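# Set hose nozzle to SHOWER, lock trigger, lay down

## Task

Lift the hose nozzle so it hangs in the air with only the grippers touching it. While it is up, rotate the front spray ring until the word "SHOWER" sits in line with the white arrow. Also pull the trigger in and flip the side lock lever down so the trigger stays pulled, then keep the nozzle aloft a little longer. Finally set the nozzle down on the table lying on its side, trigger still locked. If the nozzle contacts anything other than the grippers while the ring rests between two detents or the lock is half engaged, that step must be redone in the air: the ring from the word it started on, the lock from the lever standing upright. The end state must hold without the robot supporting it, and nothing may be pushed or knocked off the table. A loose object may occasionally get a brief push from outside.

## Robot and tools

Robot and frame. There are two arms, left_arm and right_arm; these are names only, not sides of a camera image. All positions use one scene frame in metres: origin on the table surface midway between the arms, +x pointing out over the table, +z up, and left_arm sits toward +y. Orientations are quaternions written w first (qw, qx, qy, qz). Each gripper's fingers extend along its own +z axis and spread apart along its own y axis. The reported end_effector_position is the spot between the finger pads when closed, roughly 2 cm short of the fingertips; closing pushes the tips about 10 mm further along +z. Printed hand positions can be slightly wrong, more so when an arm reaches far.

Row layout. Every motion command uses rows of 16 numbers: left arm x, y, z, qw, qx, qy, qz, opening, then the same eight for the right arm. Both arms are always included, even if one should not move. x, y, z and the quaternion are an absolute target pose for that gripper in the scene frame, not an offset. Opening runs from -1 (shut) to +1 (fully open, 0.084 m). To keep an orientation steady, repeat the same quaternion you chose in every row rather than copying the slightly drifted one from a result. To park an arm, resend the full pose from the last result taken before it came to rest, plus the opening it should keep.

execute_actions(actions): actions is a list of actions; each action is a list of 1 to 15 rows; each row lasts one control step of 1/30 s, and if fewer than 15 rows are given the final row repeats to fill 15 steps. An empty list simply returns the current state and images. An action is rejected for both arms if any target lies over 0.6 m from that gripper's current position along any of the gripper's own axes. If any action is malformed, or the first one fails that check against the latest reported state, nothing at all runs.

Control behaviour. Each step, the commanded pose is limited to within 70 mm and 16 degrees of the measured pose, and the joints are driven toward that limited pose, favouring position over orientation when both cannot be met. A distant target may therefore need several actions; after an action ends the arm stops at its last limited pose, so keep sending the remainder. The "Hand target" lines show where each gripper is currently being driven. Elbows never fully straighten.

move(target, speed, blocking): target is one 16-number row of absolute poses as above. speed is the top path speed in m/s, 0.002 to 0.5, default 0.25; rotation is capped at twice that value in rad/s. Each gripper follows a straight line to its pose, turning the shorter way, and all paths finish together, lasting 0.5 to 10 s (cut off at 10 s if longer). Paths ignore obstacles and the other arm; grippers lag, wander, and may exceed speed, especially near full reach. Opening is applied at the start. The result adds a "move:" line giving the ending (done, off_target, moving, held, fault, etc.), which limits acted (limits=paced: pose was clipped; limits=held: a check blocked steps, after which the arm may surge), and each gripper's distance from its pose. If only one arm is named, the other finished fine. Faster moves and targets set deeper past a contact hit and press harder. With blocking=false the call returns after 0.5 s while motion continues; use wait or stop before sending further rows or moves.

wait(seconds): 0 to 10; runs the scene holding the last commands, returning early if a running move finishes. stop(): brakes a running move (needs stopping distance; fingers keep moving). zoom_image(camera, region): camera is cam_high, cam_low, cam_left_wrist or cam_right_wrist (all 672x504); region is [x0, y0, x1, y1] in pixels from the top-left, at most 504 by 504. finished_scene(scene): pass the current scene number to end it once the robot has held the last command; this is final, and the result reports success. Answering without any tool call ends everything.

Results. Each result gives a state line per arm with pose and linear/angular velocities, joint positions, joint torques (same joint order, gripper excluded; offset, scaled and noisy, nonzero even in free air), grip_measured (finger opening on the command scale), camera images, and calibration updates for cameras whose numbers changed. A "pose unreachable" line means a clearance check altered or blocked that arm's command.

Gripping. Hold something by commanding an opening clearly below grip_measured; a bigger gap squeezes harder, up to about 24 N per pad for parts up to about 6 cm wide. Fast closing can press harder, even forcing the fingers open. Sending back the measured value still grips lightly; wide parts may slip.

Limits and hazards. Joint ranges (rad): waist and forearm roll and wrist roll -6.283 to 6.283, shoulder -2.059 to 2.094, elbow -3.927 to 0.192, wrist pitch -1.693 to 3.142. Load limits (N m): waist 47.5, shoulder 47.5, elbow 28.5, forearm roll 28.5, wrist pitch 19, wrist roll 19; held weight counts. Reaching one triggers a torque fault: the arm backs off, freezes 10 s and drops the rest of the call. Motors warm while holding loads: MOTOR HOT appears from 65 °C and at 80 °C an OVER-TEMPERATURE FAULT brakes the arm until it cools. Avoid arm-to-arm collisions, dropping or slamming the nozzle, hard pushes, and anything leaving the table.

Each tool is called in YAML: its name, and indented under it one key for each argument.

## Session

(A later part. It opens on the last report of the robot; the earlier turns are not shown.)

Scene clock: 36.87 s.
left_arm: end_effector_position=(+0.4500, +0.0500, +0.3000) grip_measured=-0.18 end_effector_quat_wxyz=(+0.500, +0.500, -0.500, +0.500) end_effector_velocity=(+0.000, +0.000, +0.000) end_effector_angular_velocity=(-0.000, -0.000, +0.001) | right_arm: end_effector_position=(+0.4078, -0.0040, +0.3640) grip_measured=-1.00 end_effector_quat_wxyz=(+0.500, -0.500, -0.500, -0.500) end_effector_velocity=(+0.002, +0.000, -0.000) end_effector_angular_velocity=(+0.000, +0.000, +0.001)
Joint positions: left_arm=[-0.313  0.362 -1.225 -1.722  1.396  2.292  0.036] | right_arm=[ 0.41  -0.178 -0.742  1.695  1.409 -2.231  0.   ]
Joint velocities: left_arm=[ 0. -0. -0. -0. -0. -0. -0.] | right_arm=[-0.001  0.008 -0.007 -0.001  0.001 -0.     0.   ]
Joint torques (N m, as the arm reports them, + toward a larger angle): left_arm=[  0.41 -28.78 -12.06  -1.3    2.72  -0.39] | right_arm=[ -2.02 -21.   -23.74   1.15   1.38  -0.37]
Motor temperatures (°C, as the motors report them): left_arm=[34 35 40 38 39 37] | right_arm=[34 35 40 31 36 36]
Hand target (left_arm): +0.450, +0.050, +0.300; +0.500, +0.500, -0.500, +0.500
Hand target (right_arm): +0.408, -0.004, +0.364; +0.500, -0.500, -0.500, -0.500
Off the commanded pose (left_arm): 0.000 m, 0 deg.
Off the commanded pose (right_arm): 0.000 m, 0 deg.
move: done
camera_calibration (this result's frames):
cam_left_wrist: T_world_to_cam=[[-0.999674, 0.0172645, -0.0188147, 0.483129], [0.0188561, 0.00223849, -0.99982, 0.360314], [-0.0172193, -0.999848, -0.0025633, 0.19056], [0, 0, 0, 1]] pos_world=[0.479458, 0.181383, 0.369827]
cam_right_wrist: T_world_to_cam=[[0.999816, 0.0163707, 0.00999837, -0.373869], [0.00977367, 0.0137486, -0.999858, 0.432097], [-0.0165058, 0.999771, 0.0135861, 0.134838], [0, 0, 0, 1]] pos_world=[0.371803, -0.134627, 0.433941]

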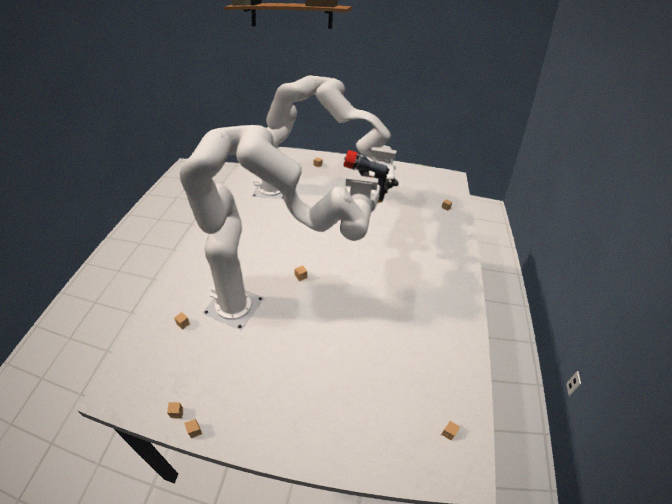

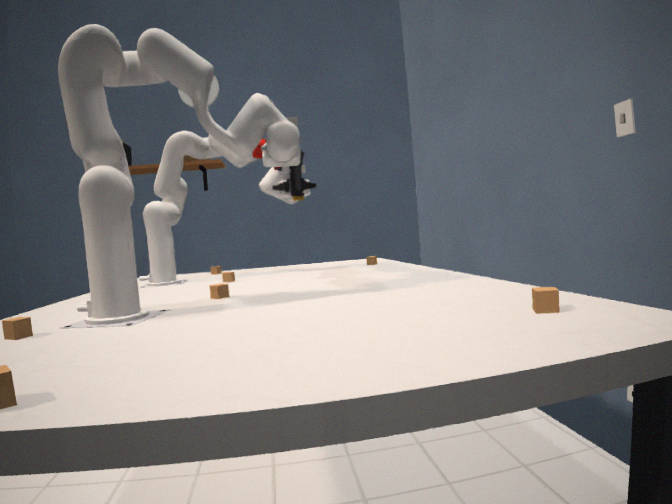

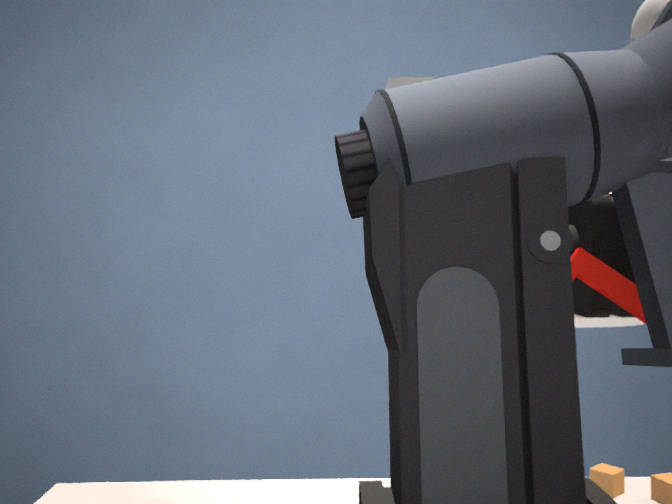

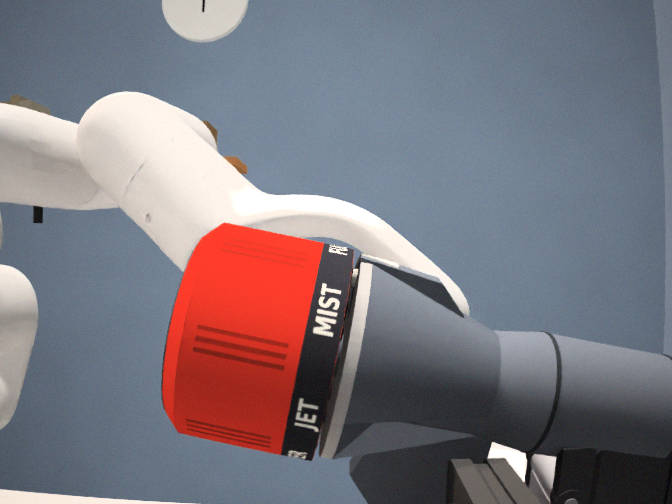

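move:
  target: [0.45,0.05,0.30,0.5,0.5,-0.5,0.5,-1,0.412,-0.001,0.346,0.5,-0.5,-0.5,-0.5,-1]
  speed: 0.015

move:
  target: [0.45,0.05,0.30,0.5,0.5,-0.5,0.5,-1,0.412,-0.08,0.33,0.5,-0.5,-0.5,-0.5,-1]
  speed: 0.08

Scene clock: 39.40 s.
left_arm: end_effector_position=(+0.4501, +0.0501, +0.3000) grip_measured=-0.18 end_effector_quat_wxyz=(+0.500, +0.500, -0.500, +0.500) end_effector_velocity=(-0.000, -0.000, +0.000) end_effector_angular_velocity=(-0.000, -0.000, -0.001) | right_arm: end_effector_position=(+0.4119, -0.0010, +0.3462) grip_measured=-1.00 end_effector_quat_wxyz=(+0.500, -0.500, -0.500, -0.500) end_effector_velocity=(+0.001, +0.000, -0.002) end_effector_angular_velocity=(+0.000, -0.002, -0.000)
Joint positions: left_arm=[-0.313  0.362 -1.225 -1.722  1.396  2.292  0.036] | right_arm=[ 0.415 -0.13  -0.744  1.705  1.412 -2.278  0.   ]
Joint velocities: left_arm=[-0.001 -0.    -0.    -0.    -0.    -0.     0.   ] | right_arm=[ 0.001  0.006 -0.001  0.001  0.    -0.007  0.   ]
Joint torques (N m, as the arm reports them, + toward a larger angle): left_arm=[ -0.01 -29.18 -12.48  -1.53   2.73  -0.51] | right_arm=[ -0.67 -20.83 -22.77   0.97   1.38  -0.34]
Motor temperatures (°C, as the motors report them): left_arm=[34 35 40 38 39 37] | right_arm=[34 35 41 31 36 36]
Hand target (left_arm): +0.450, +0.050, +0.300; +0.500, +0.500, -0.500, +0.500
Hand target (right_arm): +0.412, -0.001, +0.346; +0.500, -0.500, -0.500, -0.500
Off the commanded pose (left_arm): 0.000 m, 0 deg.
Off the commanded pose (right_arm): 0.000 m, 0 deg.
move: done
camera_calibration (this result's frames):
cam_left_wrist: T_world_to_cam=[[-0.99968, 0.0170031, -0.0187483, 0.483205], [0.0187906, 0.00233163, -0.999821, 0.360293], [-0.0169563, -0.999853, -0.00265038, 0.190549], [0, 0, 0, 1]] pos_world=[0.479511, 0.181465, 0.369792]
cam_right_wrist: T_world_to_cam=[[0.999813, 0.0165699, 0.00995417, -0.37786], [0.00972607, 0.0137901, -0.999858, 0.414233], [-0.0167048, 0.999768, 0.0136263, 0.132261], [0, 0, 0, 1]] pos_world=[0.37597, -0.131682, 0.416133]

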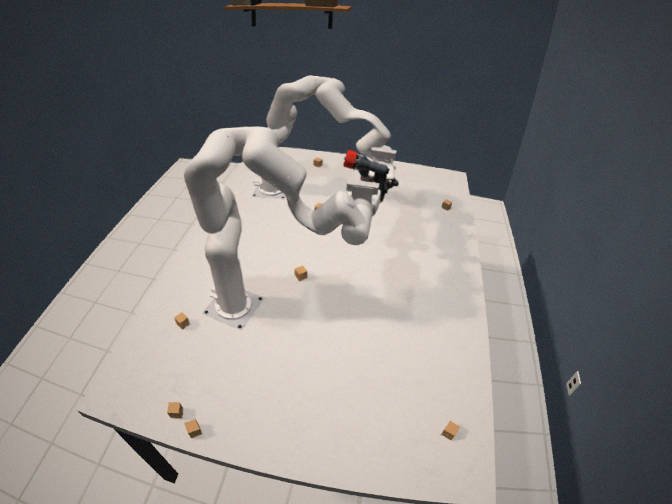

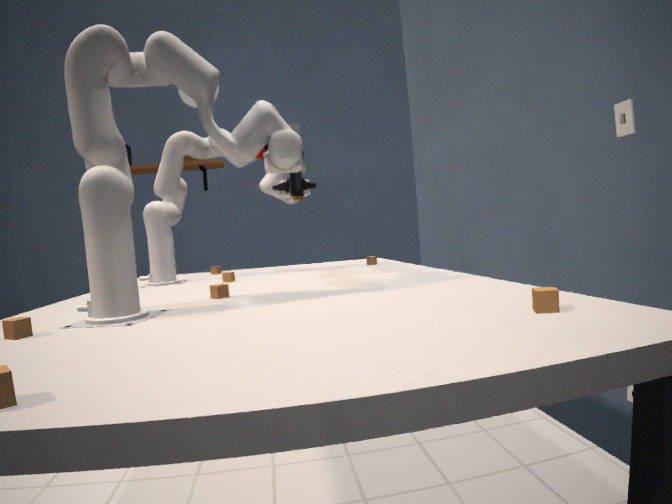

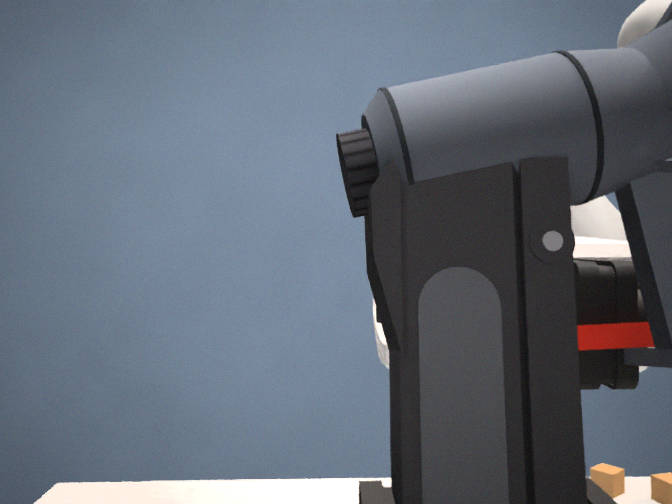

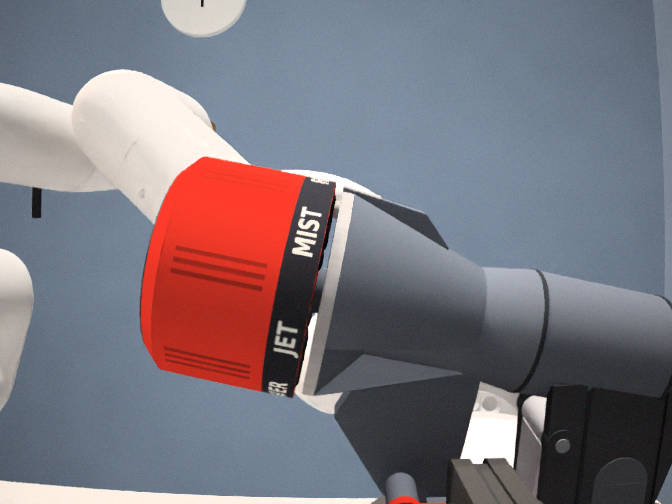

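Scene clock: 40.87 s.
left_arm: end_effector_position=(+0.4500, +0.0500, +0.3000) grip_measured=-0.18 end_effector_quat_wxyz=(+0.500, +0.500, -0.500, +0.500) end_effector_velocity=(-0.001, -0.001, -0.000) end_effector_angular_velocity=(-0.000, +0.000, -0.003) | right_arm: end_effector_position=(+0.4122, -0.0796, +0.3300) grip_measured=-1.00 end_effector_quat_wxyz=(+0.500, -0.500, -0.500, -0.500) end_effector_velocity=(-0.001, -0.002, -0.001) end_effector_angular_velocity=(+0.000, +0.002, +0.001)
Joint positions: left_arm=[-0.313  0.362 -1.225 -1.722  1.396  2.292  0.036] | right_arm=[ 0.174 -0.12  -0.708  1.548  1.595 -2.313  0.   ]
Joint velocities: left_arm=[-0.002  0.     0.     0.     0.    -0.     0.   ] | right_arm=[-0.007  0.002  0.002 -0.006  0.006 -0.002  0.   ]
Joint torques (N m, as the arm reports them, + toward a larger angle): left_arm=[  1.69 -28.72 -12.27  -1.65   2.44  -0.46] | right_arm=[ -1.99 -20.84 -21.3    1.39   1.25  -0.28]
Motor temperatures (°C, as the motors report them): left_arm=[34 35 40 38 39 37] | right_arm=[34 35 41 31 36 36]
Hand target (left_arm): +0.450, +0.050, +0.300; +0.500, +0.500, -0.500, +0.500
Hand target (right_arm): +0.412, -0.080, +0.330; +0.500, -0.500, -0.500, -0.500
Off the commanded pose (left_arm): 0.000 m, 0 deg.
Off the commanded pose (right_arm): 0.000 m, 0 deg.
move: done
camera_calibration (this result's frames):
cam_left_wrist: T_world_to_cam=[[-0.999675, 0.0172449, -0.0187713, 0.483119], [0.0188133, 0.00228047, -0.99982, 0.360301], [-0.017199, -0.999849, -0.00260417, 0.190567], [0, 0, 0, 1]] pos_world=[0.479461, 0.181385, 0.369801]
cam_right_wrist: T_world_to_cam=[[0.999811, 0.0165897, 0.0100939, -0.376758], [0.00987032, 0.0135034, -0.99986, 0.398996], [-0.0167237, 0.999771, 0.0133372, 0.211144], [0, 0, 0, 1]] pos_world=[0.37628, -0.210234, 0.399927]

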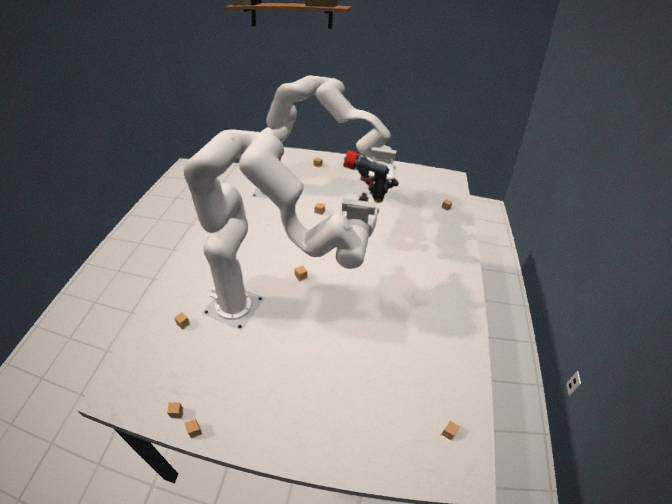

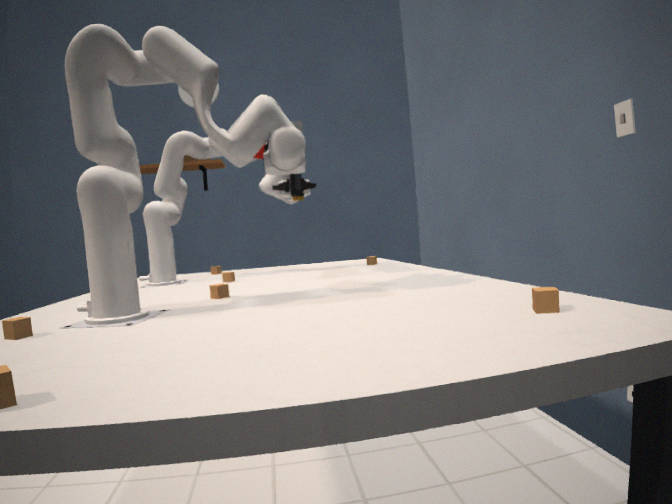

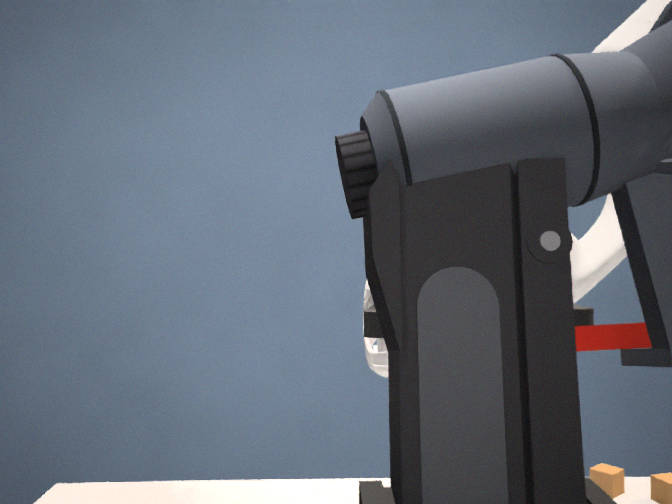

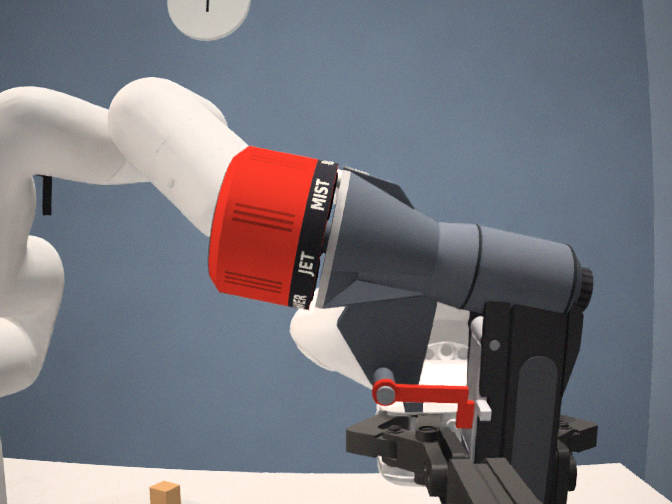

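move:
  target: [0.45,0.17,0.28,-0.08,0.7026,-0.08,0.7026,-1,0.46,-0.17,0.33,0.5,-0.5,-0.5,-0.5,1]
  speed: 0.2

Scene clock: 46.57 s.
left_arm: end_effector_position=(+0.4493, +0.1696, +0.2796) grip_measured=-0.18 end_effector_quat_wxyz=(-0.078, +0.705, -0.082, +0.701) end_effector_velocity=(+0.000, +0.000, +0.000) end_effector_angular_velocity=(+0.001, -0.002, +0.010) | right_arm: end_effector_position=(+0.4603, -0.1697, +0.3301) grip_measured=+1.00 end_effector_quat_wxyz=(+0.500, -0.500, -0.500, -0.500) end_effector_velocity=(+0.000, -0.000, +0.001) end_effector_angular_velocity=(-0.000, -0.001, -0.000)
Joint positions: left_arm=[-0.748 -0.05  -0.672 -3.948  1.016  3.865  0.036] | right_arm=[-0.059  0.076 -0.933  1.395  1.77  -2.302  0.084]
Joint velocities: left_arm=[-0.004  0.005 -0.003 -0.014  0.01   0.007 -0.   ] | right_arm=[-0.001  0.    -0.002 -0.     0.001  0.     0.   ]
Joint torques (N m, as the arm reports them, + toward a larger angle): left_arm=[  1.91 -19.92 -11.94   0.32   3.03  -0.41] | right_arm=[ -2.04 -25.9  -21.4    1.42   1.12  -0.07]
Motor temperatures (°C, as the motors report them): left_arm=[34 35 40 38 39 37] | right_arm=[34 35 41 31 36 36]
Hand target (left_arm): +0.449, +0.170, +0.280; -0.078, +0.705, -0.082, +0.701
Hand target (right_arm): +0.460, -0.170, +0.330; +0.500, -0.500, -0.500, -0.500
Off the commanded pose (left_arm): 0.001 m, 0 deg.
Off the commanded pose (right_arm): 0.000 m, 0 deg.
move: done
camera_calibration (this result's frames):
cam_left_wrist: T_world_to_cam=[[-0.0236693, -0.969777, -0.242842, 0.271474], [-0.0070334, 0.243066, -0.969984, 0.302116], [0.999695, -0.0212508, -0.012574, -0.309944], [0, 0, 0, 1]] pos_world=[0.3184, 0.183249, 0.355076]
cam_right_wrist: T_world_to_cam=[[0.999814, 0.0165105, 0.0099817, -0.423278], [0.00975952, 0.0134835, -0.999861, 0.399872], [-0.0166428, 0.999773, 0.0133199, 0.302002], [0, 0, 0, 1]] pos_world=[0.424323, -0.300336, 0.400019]

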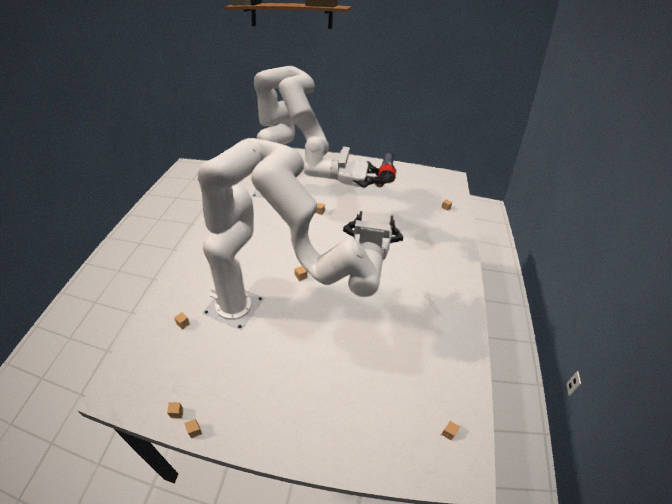

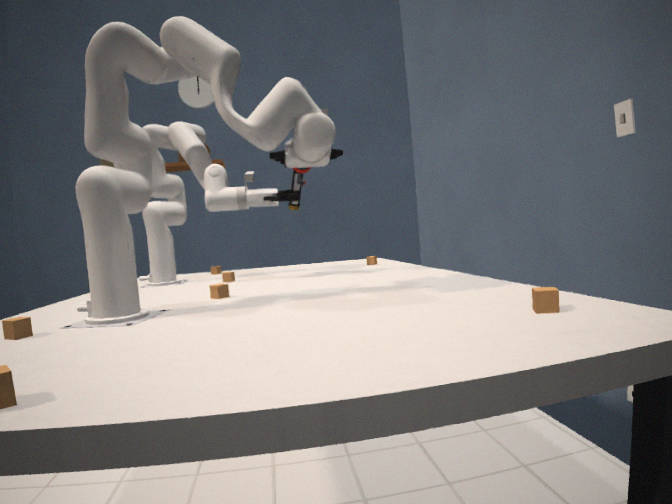

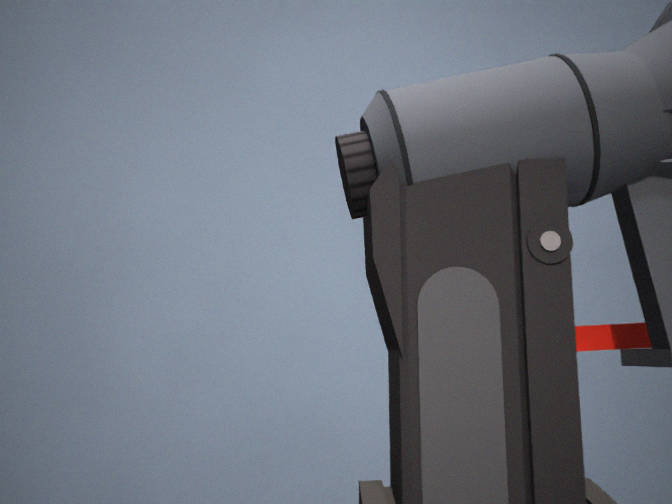

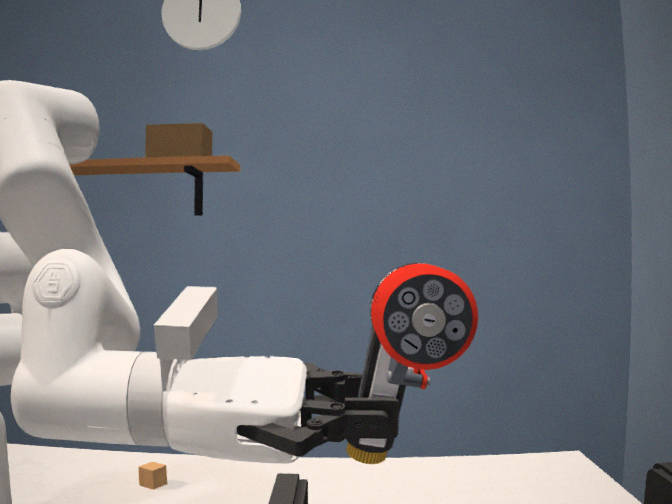

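move:
  target: [0.45,0.17,0.28,-0.08,0.7026,-0.08,0.7026,-1,0.468,-0.03,0.365,0.5,-0.5,-0.5,-0.5,1]
  speed: 0.15

Scene clock: 49.07 s.
left_arm: end_effector_position=(+0.4500, +0.1700, +0.2800) grip_measured=-0.18 end_effector_quat_wxyz=(-0.080, +0.703, -0.080, +0.703) end_effector_velocity=(-0.000, +0.000, -0.000) end_effector_angular_velocity=(+0.000, +0.000, +0.000) | right_arm: end_effector_position=(+0.4675, -0.0304, +0.3650) grip_measured=+1.00 end_effector_quat_wxyz=(+0.500, -0.500, -0.500, -0.500) end_effector_velocity=(+0.001, +0.002, +0.001) end_effector_angular_velocity=(-0.000, -0.001, +0.000)
Joint positions: left_arm=[-0.75  -0.045 -0.674 -3.95   1.027  3.865  0.036] | right_arm=[ 0.309  0.003 -0.937  1.633  1.488 -2.21   0.084]
Joint velocities: left_arm=[ 0.  0.  0. -0.  0. -0.  0.] | right_arm=[ 0.005  0.002 -0.003  0.003 -0.004  0.001 -0.   ]
Joint torques (N m, as the arm reports them, + toward a larger angle): left_arm=[  1.76 -19.91 -11.8    0.2    3.04  -0.4 ] | right_arm=[ -2.05 -25.04 -23.34   1.54   1.15  -0.25]
Motor temperatures (°C, as the motors report them): left_arm=[34 35 40 38 39 37] | right_arm=[34 35 41 31 36 36]
Hand target (left_arm): +0.450, +0.170, +0.280; -0.080, +0.703, -0.080, +0.703
Hand target (right_arm): +0.467, -0.030, +0.365; +0.500, -0.500, -0.500, -0.500
Off the commanded pose (left_arm): 0.000 m, 0 deg.
Off the commanded pose (right_arm): 0.001 m, 0 deg.
move: done
camera_calibration (this result's frames):
cam_left_wrist: T_world_to_cam=[[-0.0172335, -0.969868, -0.243019, 0.269174], [-0.0023047, 0.243093, -0.97, 0.300248], [0.999849, -0.0161564, -0.0064246, -0.313339], [0, 0, 0, 1]] pos_world=[0.318623, 0.183013, 0.354642]
cam_right_wrist: T_world_to_cam=[[0.999819, 0.0161552, 0.00999909, -0.43317], [0.00976837, 0.014298, -0.99985, 0.432874], [-0.0162958, 0.999767, 0.0141376, 0.161947], [0, 0, 0, 1]] pos_world=[0.431502, -0.161101, 0.434851]

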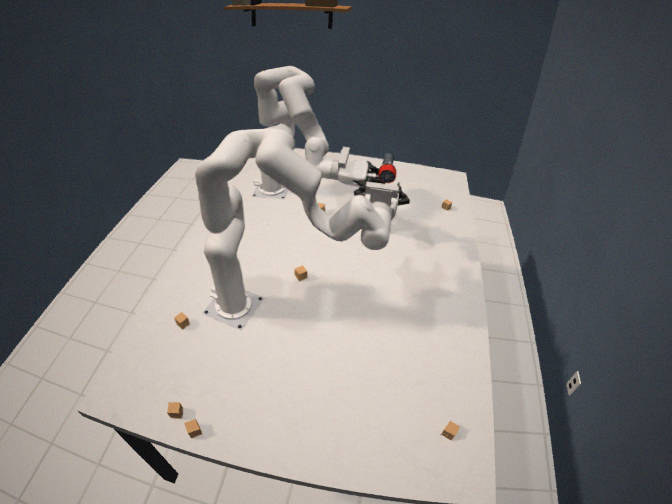

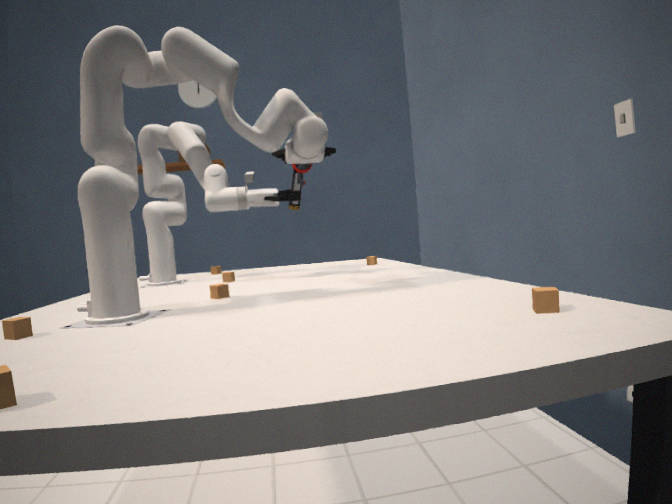

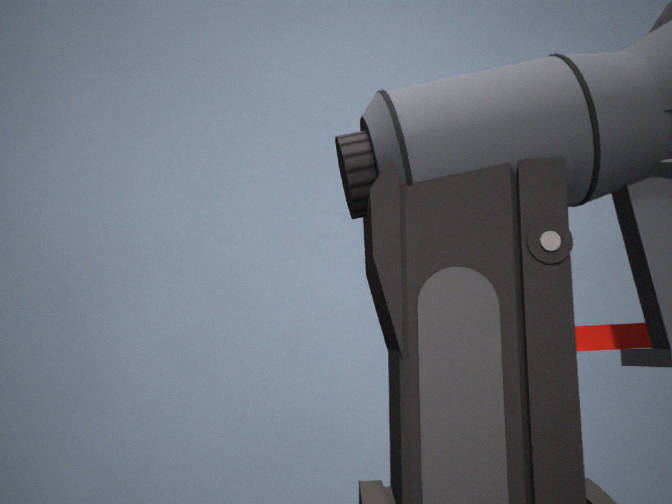

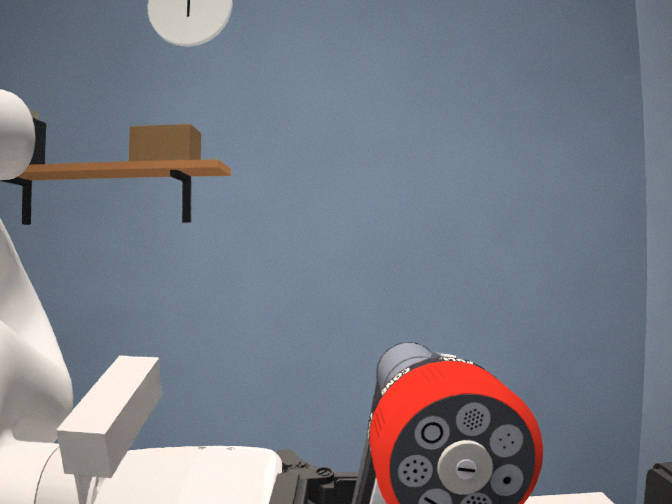

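move:
  target: [0.45,0.17,0.28,-0.08,0.7026,-0.08,0.7026,-1,0.469,0.036,0.366,0.5,-0.5,-0.5,-0.5,1]
  speed: 0.06

execute_actions:
  actions:
    - [[0.45,0.17,0.28,-0.08,0.7026,-0.08,0.7026,-1,0.469,0.036,0.366,0.5,-0.5,-0.5,-0.5,0.55]]
    - [[0.45,0.17,0.28,-0.08,0.7026,-0.08,0.7026,-1,0.469,0.036,0.366,0.5,-0.5,-0.5,-0.5,0.2]]
    - [[0.45,0.17,0.28,-0.08,0.7026,-0.08,0.7026,-1,0.469,0.036,0.366,0.5,-0.5,-0.5,-0.5,-0.3]]

Scene clock: 52.10 s.
left_arm: end_effector_position=(+0.4500, +0.1700, +0.2800) grip_measured=-0.18 end_effector_quat_wxyz=(-0.080, +0.703, -0.080, +0.703) end_effector_velocity=(+0.000, +0.001, -0.000) end_effector_angular_velocity=(-0.000, +0.000, +0.001) | right_arm: end_effector_position=(+0.4688, +0.0357, +0.3661) grip_measured=+1.00 end_effector_quat_wxyz=(+0.500, -0.500, -0.500, -0.500) end_effector_velocity=(+0.001, +0.002, +0.000) end_effector_angular_velocity=(+0.000, -0.000, -0.000)
Joint positions: left_arm=[-0.75  -0.045 -0.673 -3.95   1.027  3.865  0.036] | right_arm=[ 0.478  0.045 -0.992  1.733  1.351 -2.213  0.084]
Joint velocities: left_arm=[ 0.001 -0.     0.    -0.    -0.    -0.     0.   ] | right_arm=[ 0.004  0.003 -0.004  0.003 -0.004  0.     0.   ]
Joint torques (N m, as the arm reports them, + toward a larger angle): left_arm=[  1.51 -20.08 -11.76   0.2    3.14  -0.52] | right_arm=[ -2.87 -27.17 -23.36   1.     1.25  -0.12]
Motor temperatures (°C, as the motors report them): left_arm=[34 35 40 38 39 37] | right_arm=[34 35 41 31 36 36]
Hand target (left_arm): +0.450, +0.170, +0.280; -0.080, +0.703, -0.080, +0.703
Hand target (right_arm): +0.469, +0.036, +0.366; +0.500, -0.500, -0.500, -0.500
Off the commanded pose (left_arm): 0.000 m, 0 deg.
Off the commanded pose (right_arm): 0.000 m, 0 deg.
move: done
camera_calibration (this result's frames):
cam_left_wrist: T_world_to_cam=[[-0.0172447, -0.969866, -0.243028, 0.269181], [-0.00228103, 0.243102, -0.969998, 0.300234], [0.999849, -0.016173, -0.00640453, -0.313335], [0, 0, 0, 1]] pos_world=[0.318614, 0.183015, 0.354638]
cam_right_wrist: T_world_to_cam=[[0.999816, 0.0163277, 0.0100336, -0.435577], [0.00980495, 0.0140251, -0.999854, 0.432985], [-0.0164661, 0.999768, 0.0138624, 0.0960438], [0, 0, 0, 1]] pos_world=[0.432833, -0.0949823, 0.435961]

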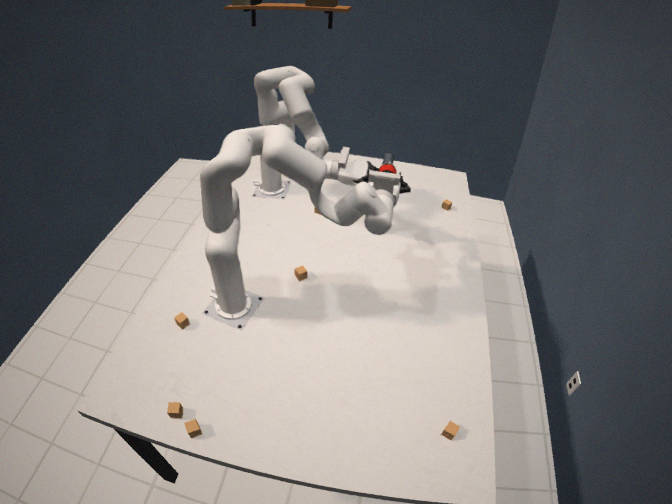

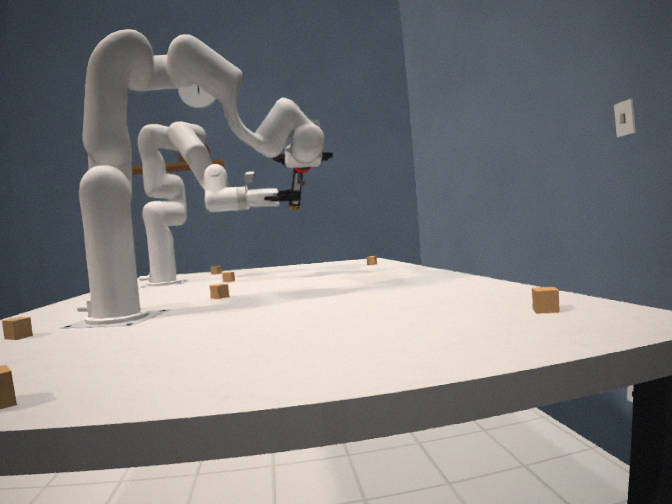

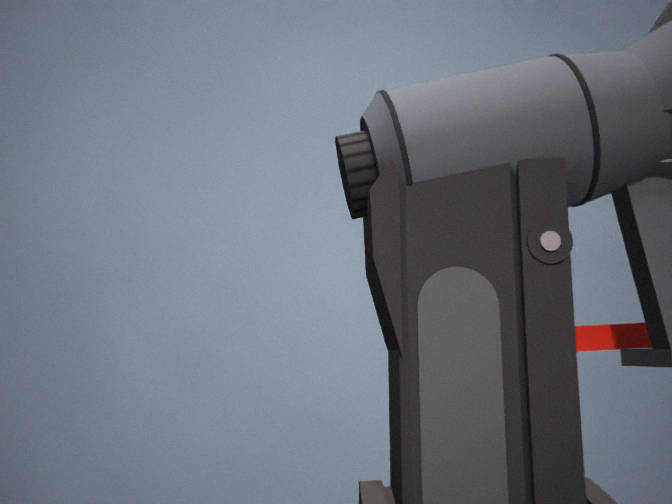

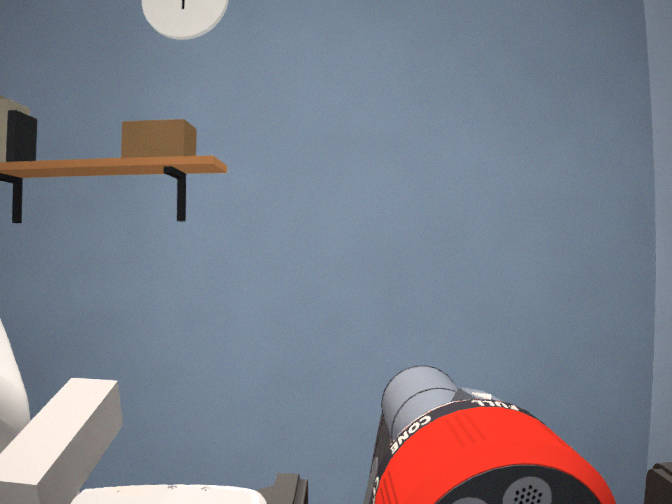

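Scene clock: 53.60 s.
left_arm: end_effector_position=(+0.4500, +0.1702, +0.2798) grip_measured=-0.17 end_effector_quat_wxyz=(-0.080, +0.703, -0.080, +0.702) end_effector_velocity=(+0.000, +0.000, +0.000) end_effector_angular_velocity=(-0.000, -0.001, +0.000) | right_arm: end_effector_position=(+0.4691, +0.0359, +0.3661) grip_measured=+0.32 end_effector_quat_wxyz=(+0.500, -0.500, -0.500, -0.500) end_effector_velocity=(-0.000, -0.000, -0.001) end_effector_angular_velocity=(-0.001, +0.001, +0.000)
Joint positions: left_arm=[-0.749 -0.045 -0.673 -3.95   1.028  3.865  0.036] | right_arm=[ 0.479  0.046 -0.993  1.733  1.351 -2.213  0.058]
Joint velocities: left_arm=[ 0.    -0.    -0.     0.     0.001 -0.     0.   ] | right_arm=[ 0.     0.     0.001 -0.    -0.     0.     0.   ]
Joint torques (N m, as the arm reports them, + toward a larger angle): left_arm=[  0.85 -20.45 -13.06   0.84   2.86  -0.23] | right_arm=[  0.85 -26.23 -22.4    0.39   2.33  -0.28]
Motor temperatures (°C, as the motors report them): left_arm=[34 35 40 38 39 37] | right_arm=[34 35 41 31 36 36]
Hand target (left_arm): +0.450, +0.170, +0.280; -0.080, +0.703, -0.080, +0.703
Hand target (right_arm): +0.469, +0.036, +0.366; +0.500, -0.500, -0.500, -0.500
Off the commanded pose (left_arm): 0.000 m, 0 deg.
Off the commanded pose (right_arm): 0.000 m, 0 deg.
camera_calibration (this result's frames):
cam_left_wrist: T_world_to_cam=[[-0.0169769, -0.969845, -0.243132, 0.26922], [-0.00264766, 0.24321, -0.96997, 0.300158], [0.999852, -0.0158233, -0.00669676, -0.313316], [0, 0, 0, 1]] pos_world=[0.318635, 0.183142, 0.354502]
cam_right_wrist: T_world_to_cam=[[0.999815, 0.0163157, 0.010228, -0.43589], [0.0100014, 0.0139053, -0.999853, 0.432908], [-0.0164555, 0.99977, 0.0137396, 0.0958368], [0, 0, 0, 1]] pos_world=[0.433057, -0.0947227, 0.435986]

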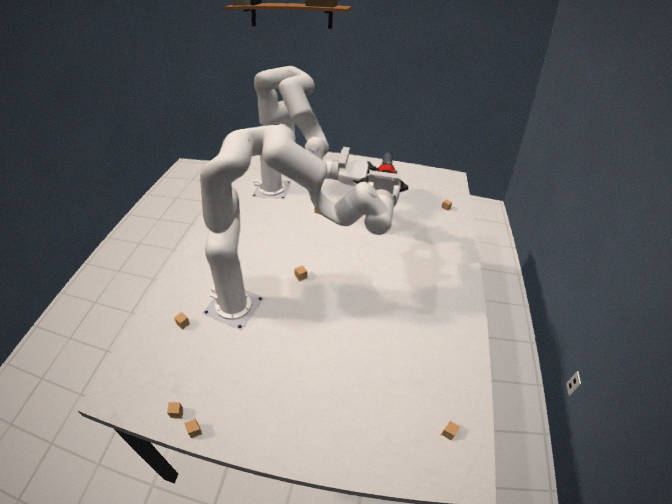

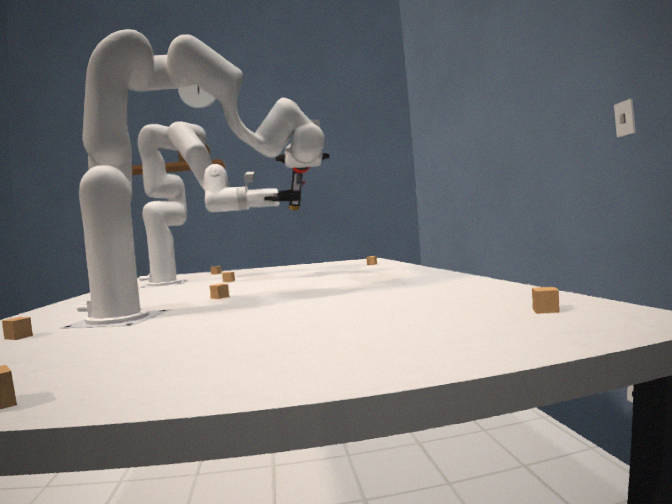

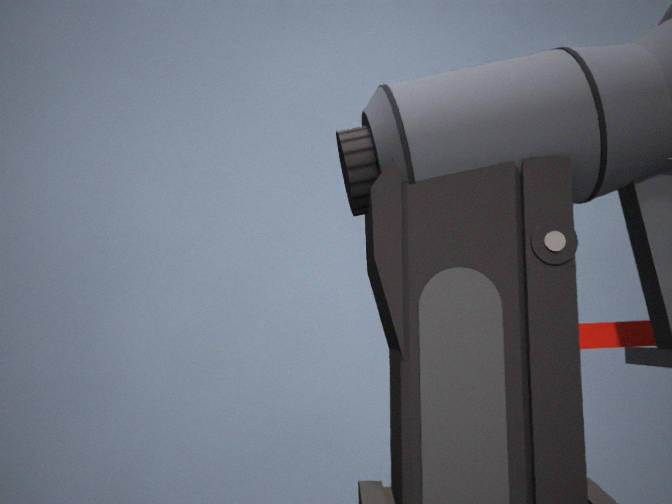

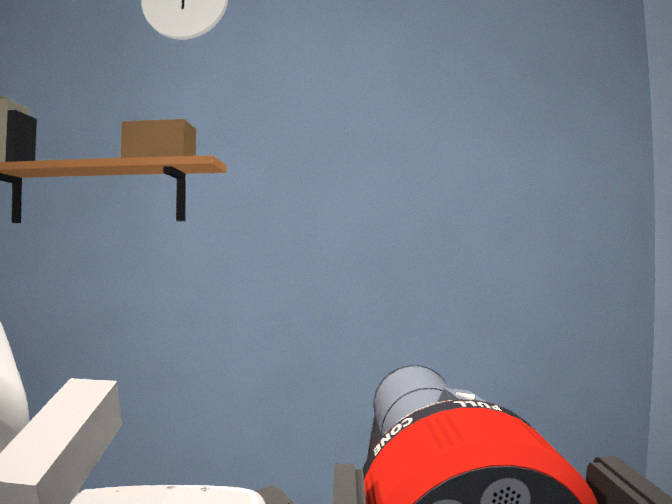

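move:
  target: [0.45,0.17,0.28,-0.08,0.7026,-0.08,0.7026,-1,0.469,0.033,0.366,0.079,-0.079,-0.703,-0.703,-0.3]
  speed: 0.25

Scene clock: 57.57 s.
left_arm: end_effector_position=(+0.4501, +0.1697, +0.2806) grip_measured=-0.18 end_effector_quat_wxyz=(-0.080, +0.702, -0.080, +0.703) end_effector_velocity=(-0.000, -0.000, -0.000) end_effector_angular_velocity=(-0.000, +0.000, -0.000) | right_arm: end_effector_position=(+0.4688, +0.0332, +0.3656) grip_measured=+0.32 end_effector_quat_wxyz=(-0.080, +0.079, +0.703, +0.702) end_effector_velocity=(+0.001, -0.000, +0.001) end_effector_angular_velocity=(+0.002, -0.014, -0.002)
Joint positions: left_arm=[-0.75  -0.045 -0.674 -3.95   1.028  3.865  0.036] | right_arm=[ 0.472  0.044 -0.99   1.728  1.357 -3.558  0.057]
Joint velocities: left_arm=[-0.  0. -0. -0.  0. -0. -0.] | right_arm=[-0.001 -0.    -0.001  0.002  0.    -0.013 -0.   ]
Joint torques (N m, as the arm reports them, + toward a larger angle): left_arm=[  5.84 -17.76  -8.42  -1.47   3.52  -0.25] | right_arm=[ -8.27 -29.59 -25.93   1.35  -0.21  -0.15]
Motor temperatures (°C, as the motors report them): left_arm=[34 35 40 38 39 37] | right_arm=[34 35 41 31 36 36]
Hand target (left_arm): +0.450, +0.170, +0.280; -0.080, +0.703, -0.080, +0.703
Hand target (right_arm): +0.469, +0.033, +0.366; -0.079, +0.079, +0.703, +0.703
Off the commanded pose (left_arm): 0.001 m, 0 deg.
Off the commanded pose (right_arm): 0.000 m, 0 deg.
move: done
camera_calibration (this result's frames):
cam_left_wrist: T_world_to_cam=[[-0.0174597, -0.969965, -0.242618, 0.26901], [-0.00122451, 0.242676, -0.970107, 0.300473], [0.999847, -0.0166407, -0.00542478, -0.313619], [0, 0, 0, 1]] pos_world=[0.318635, 0.182794, 0.355057]
cam_right_wrist: T_world_to_cam=[[0.2138, 0.0171485, 0.976727, -0.420495], [0.976717, 0.0143615, -0.21405, -0.308019], [-0.0176979, 0.99975, -0.0136788, 0.109201], [0, 0, 0, 1]] pos_world=[0.392682, -0.0975391, 0.346271]

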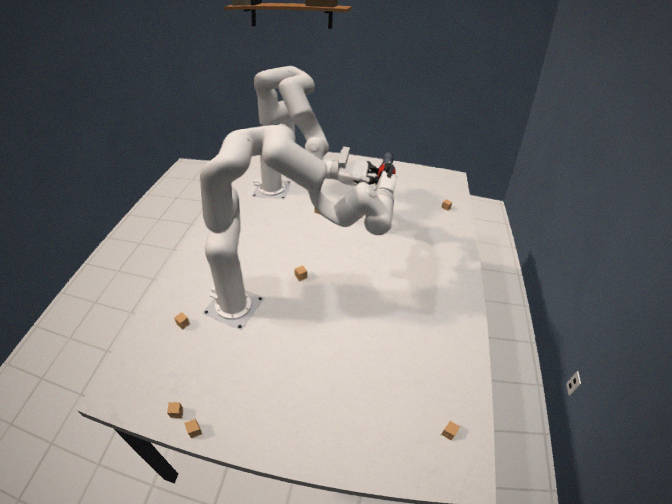

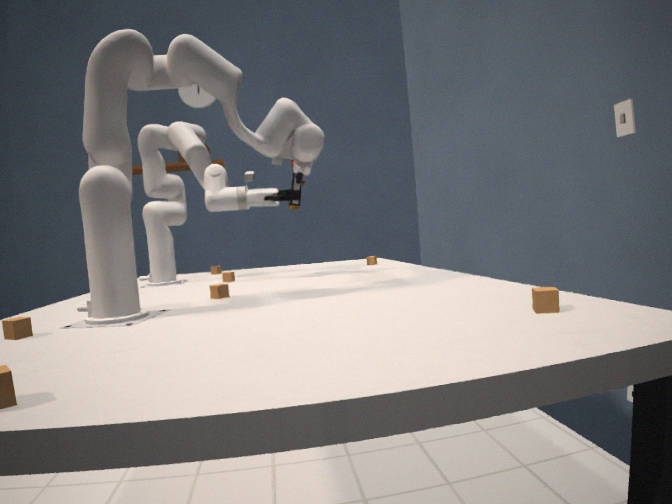

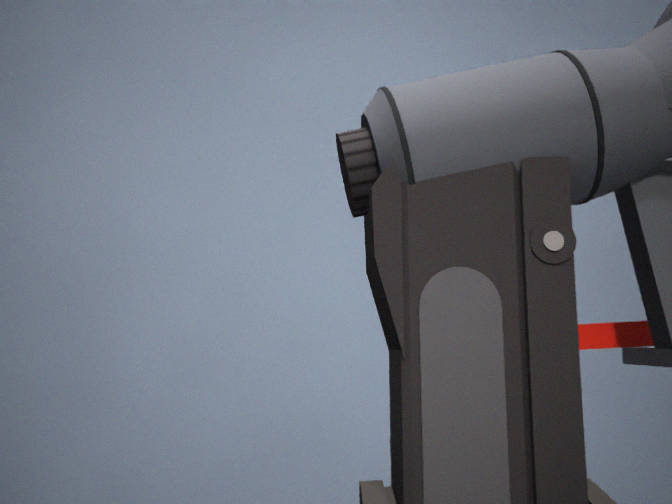

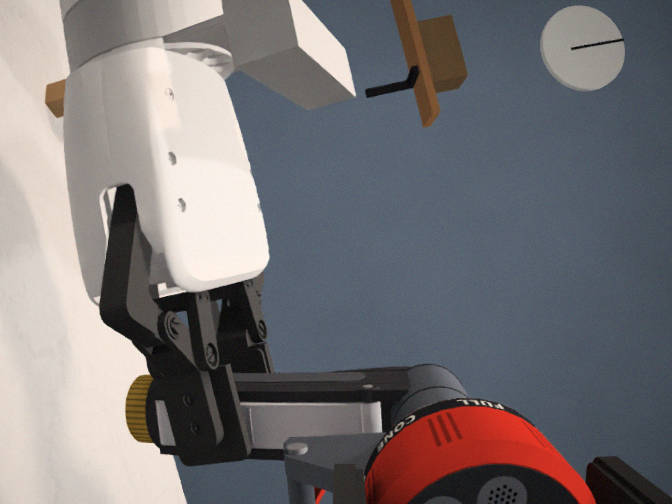

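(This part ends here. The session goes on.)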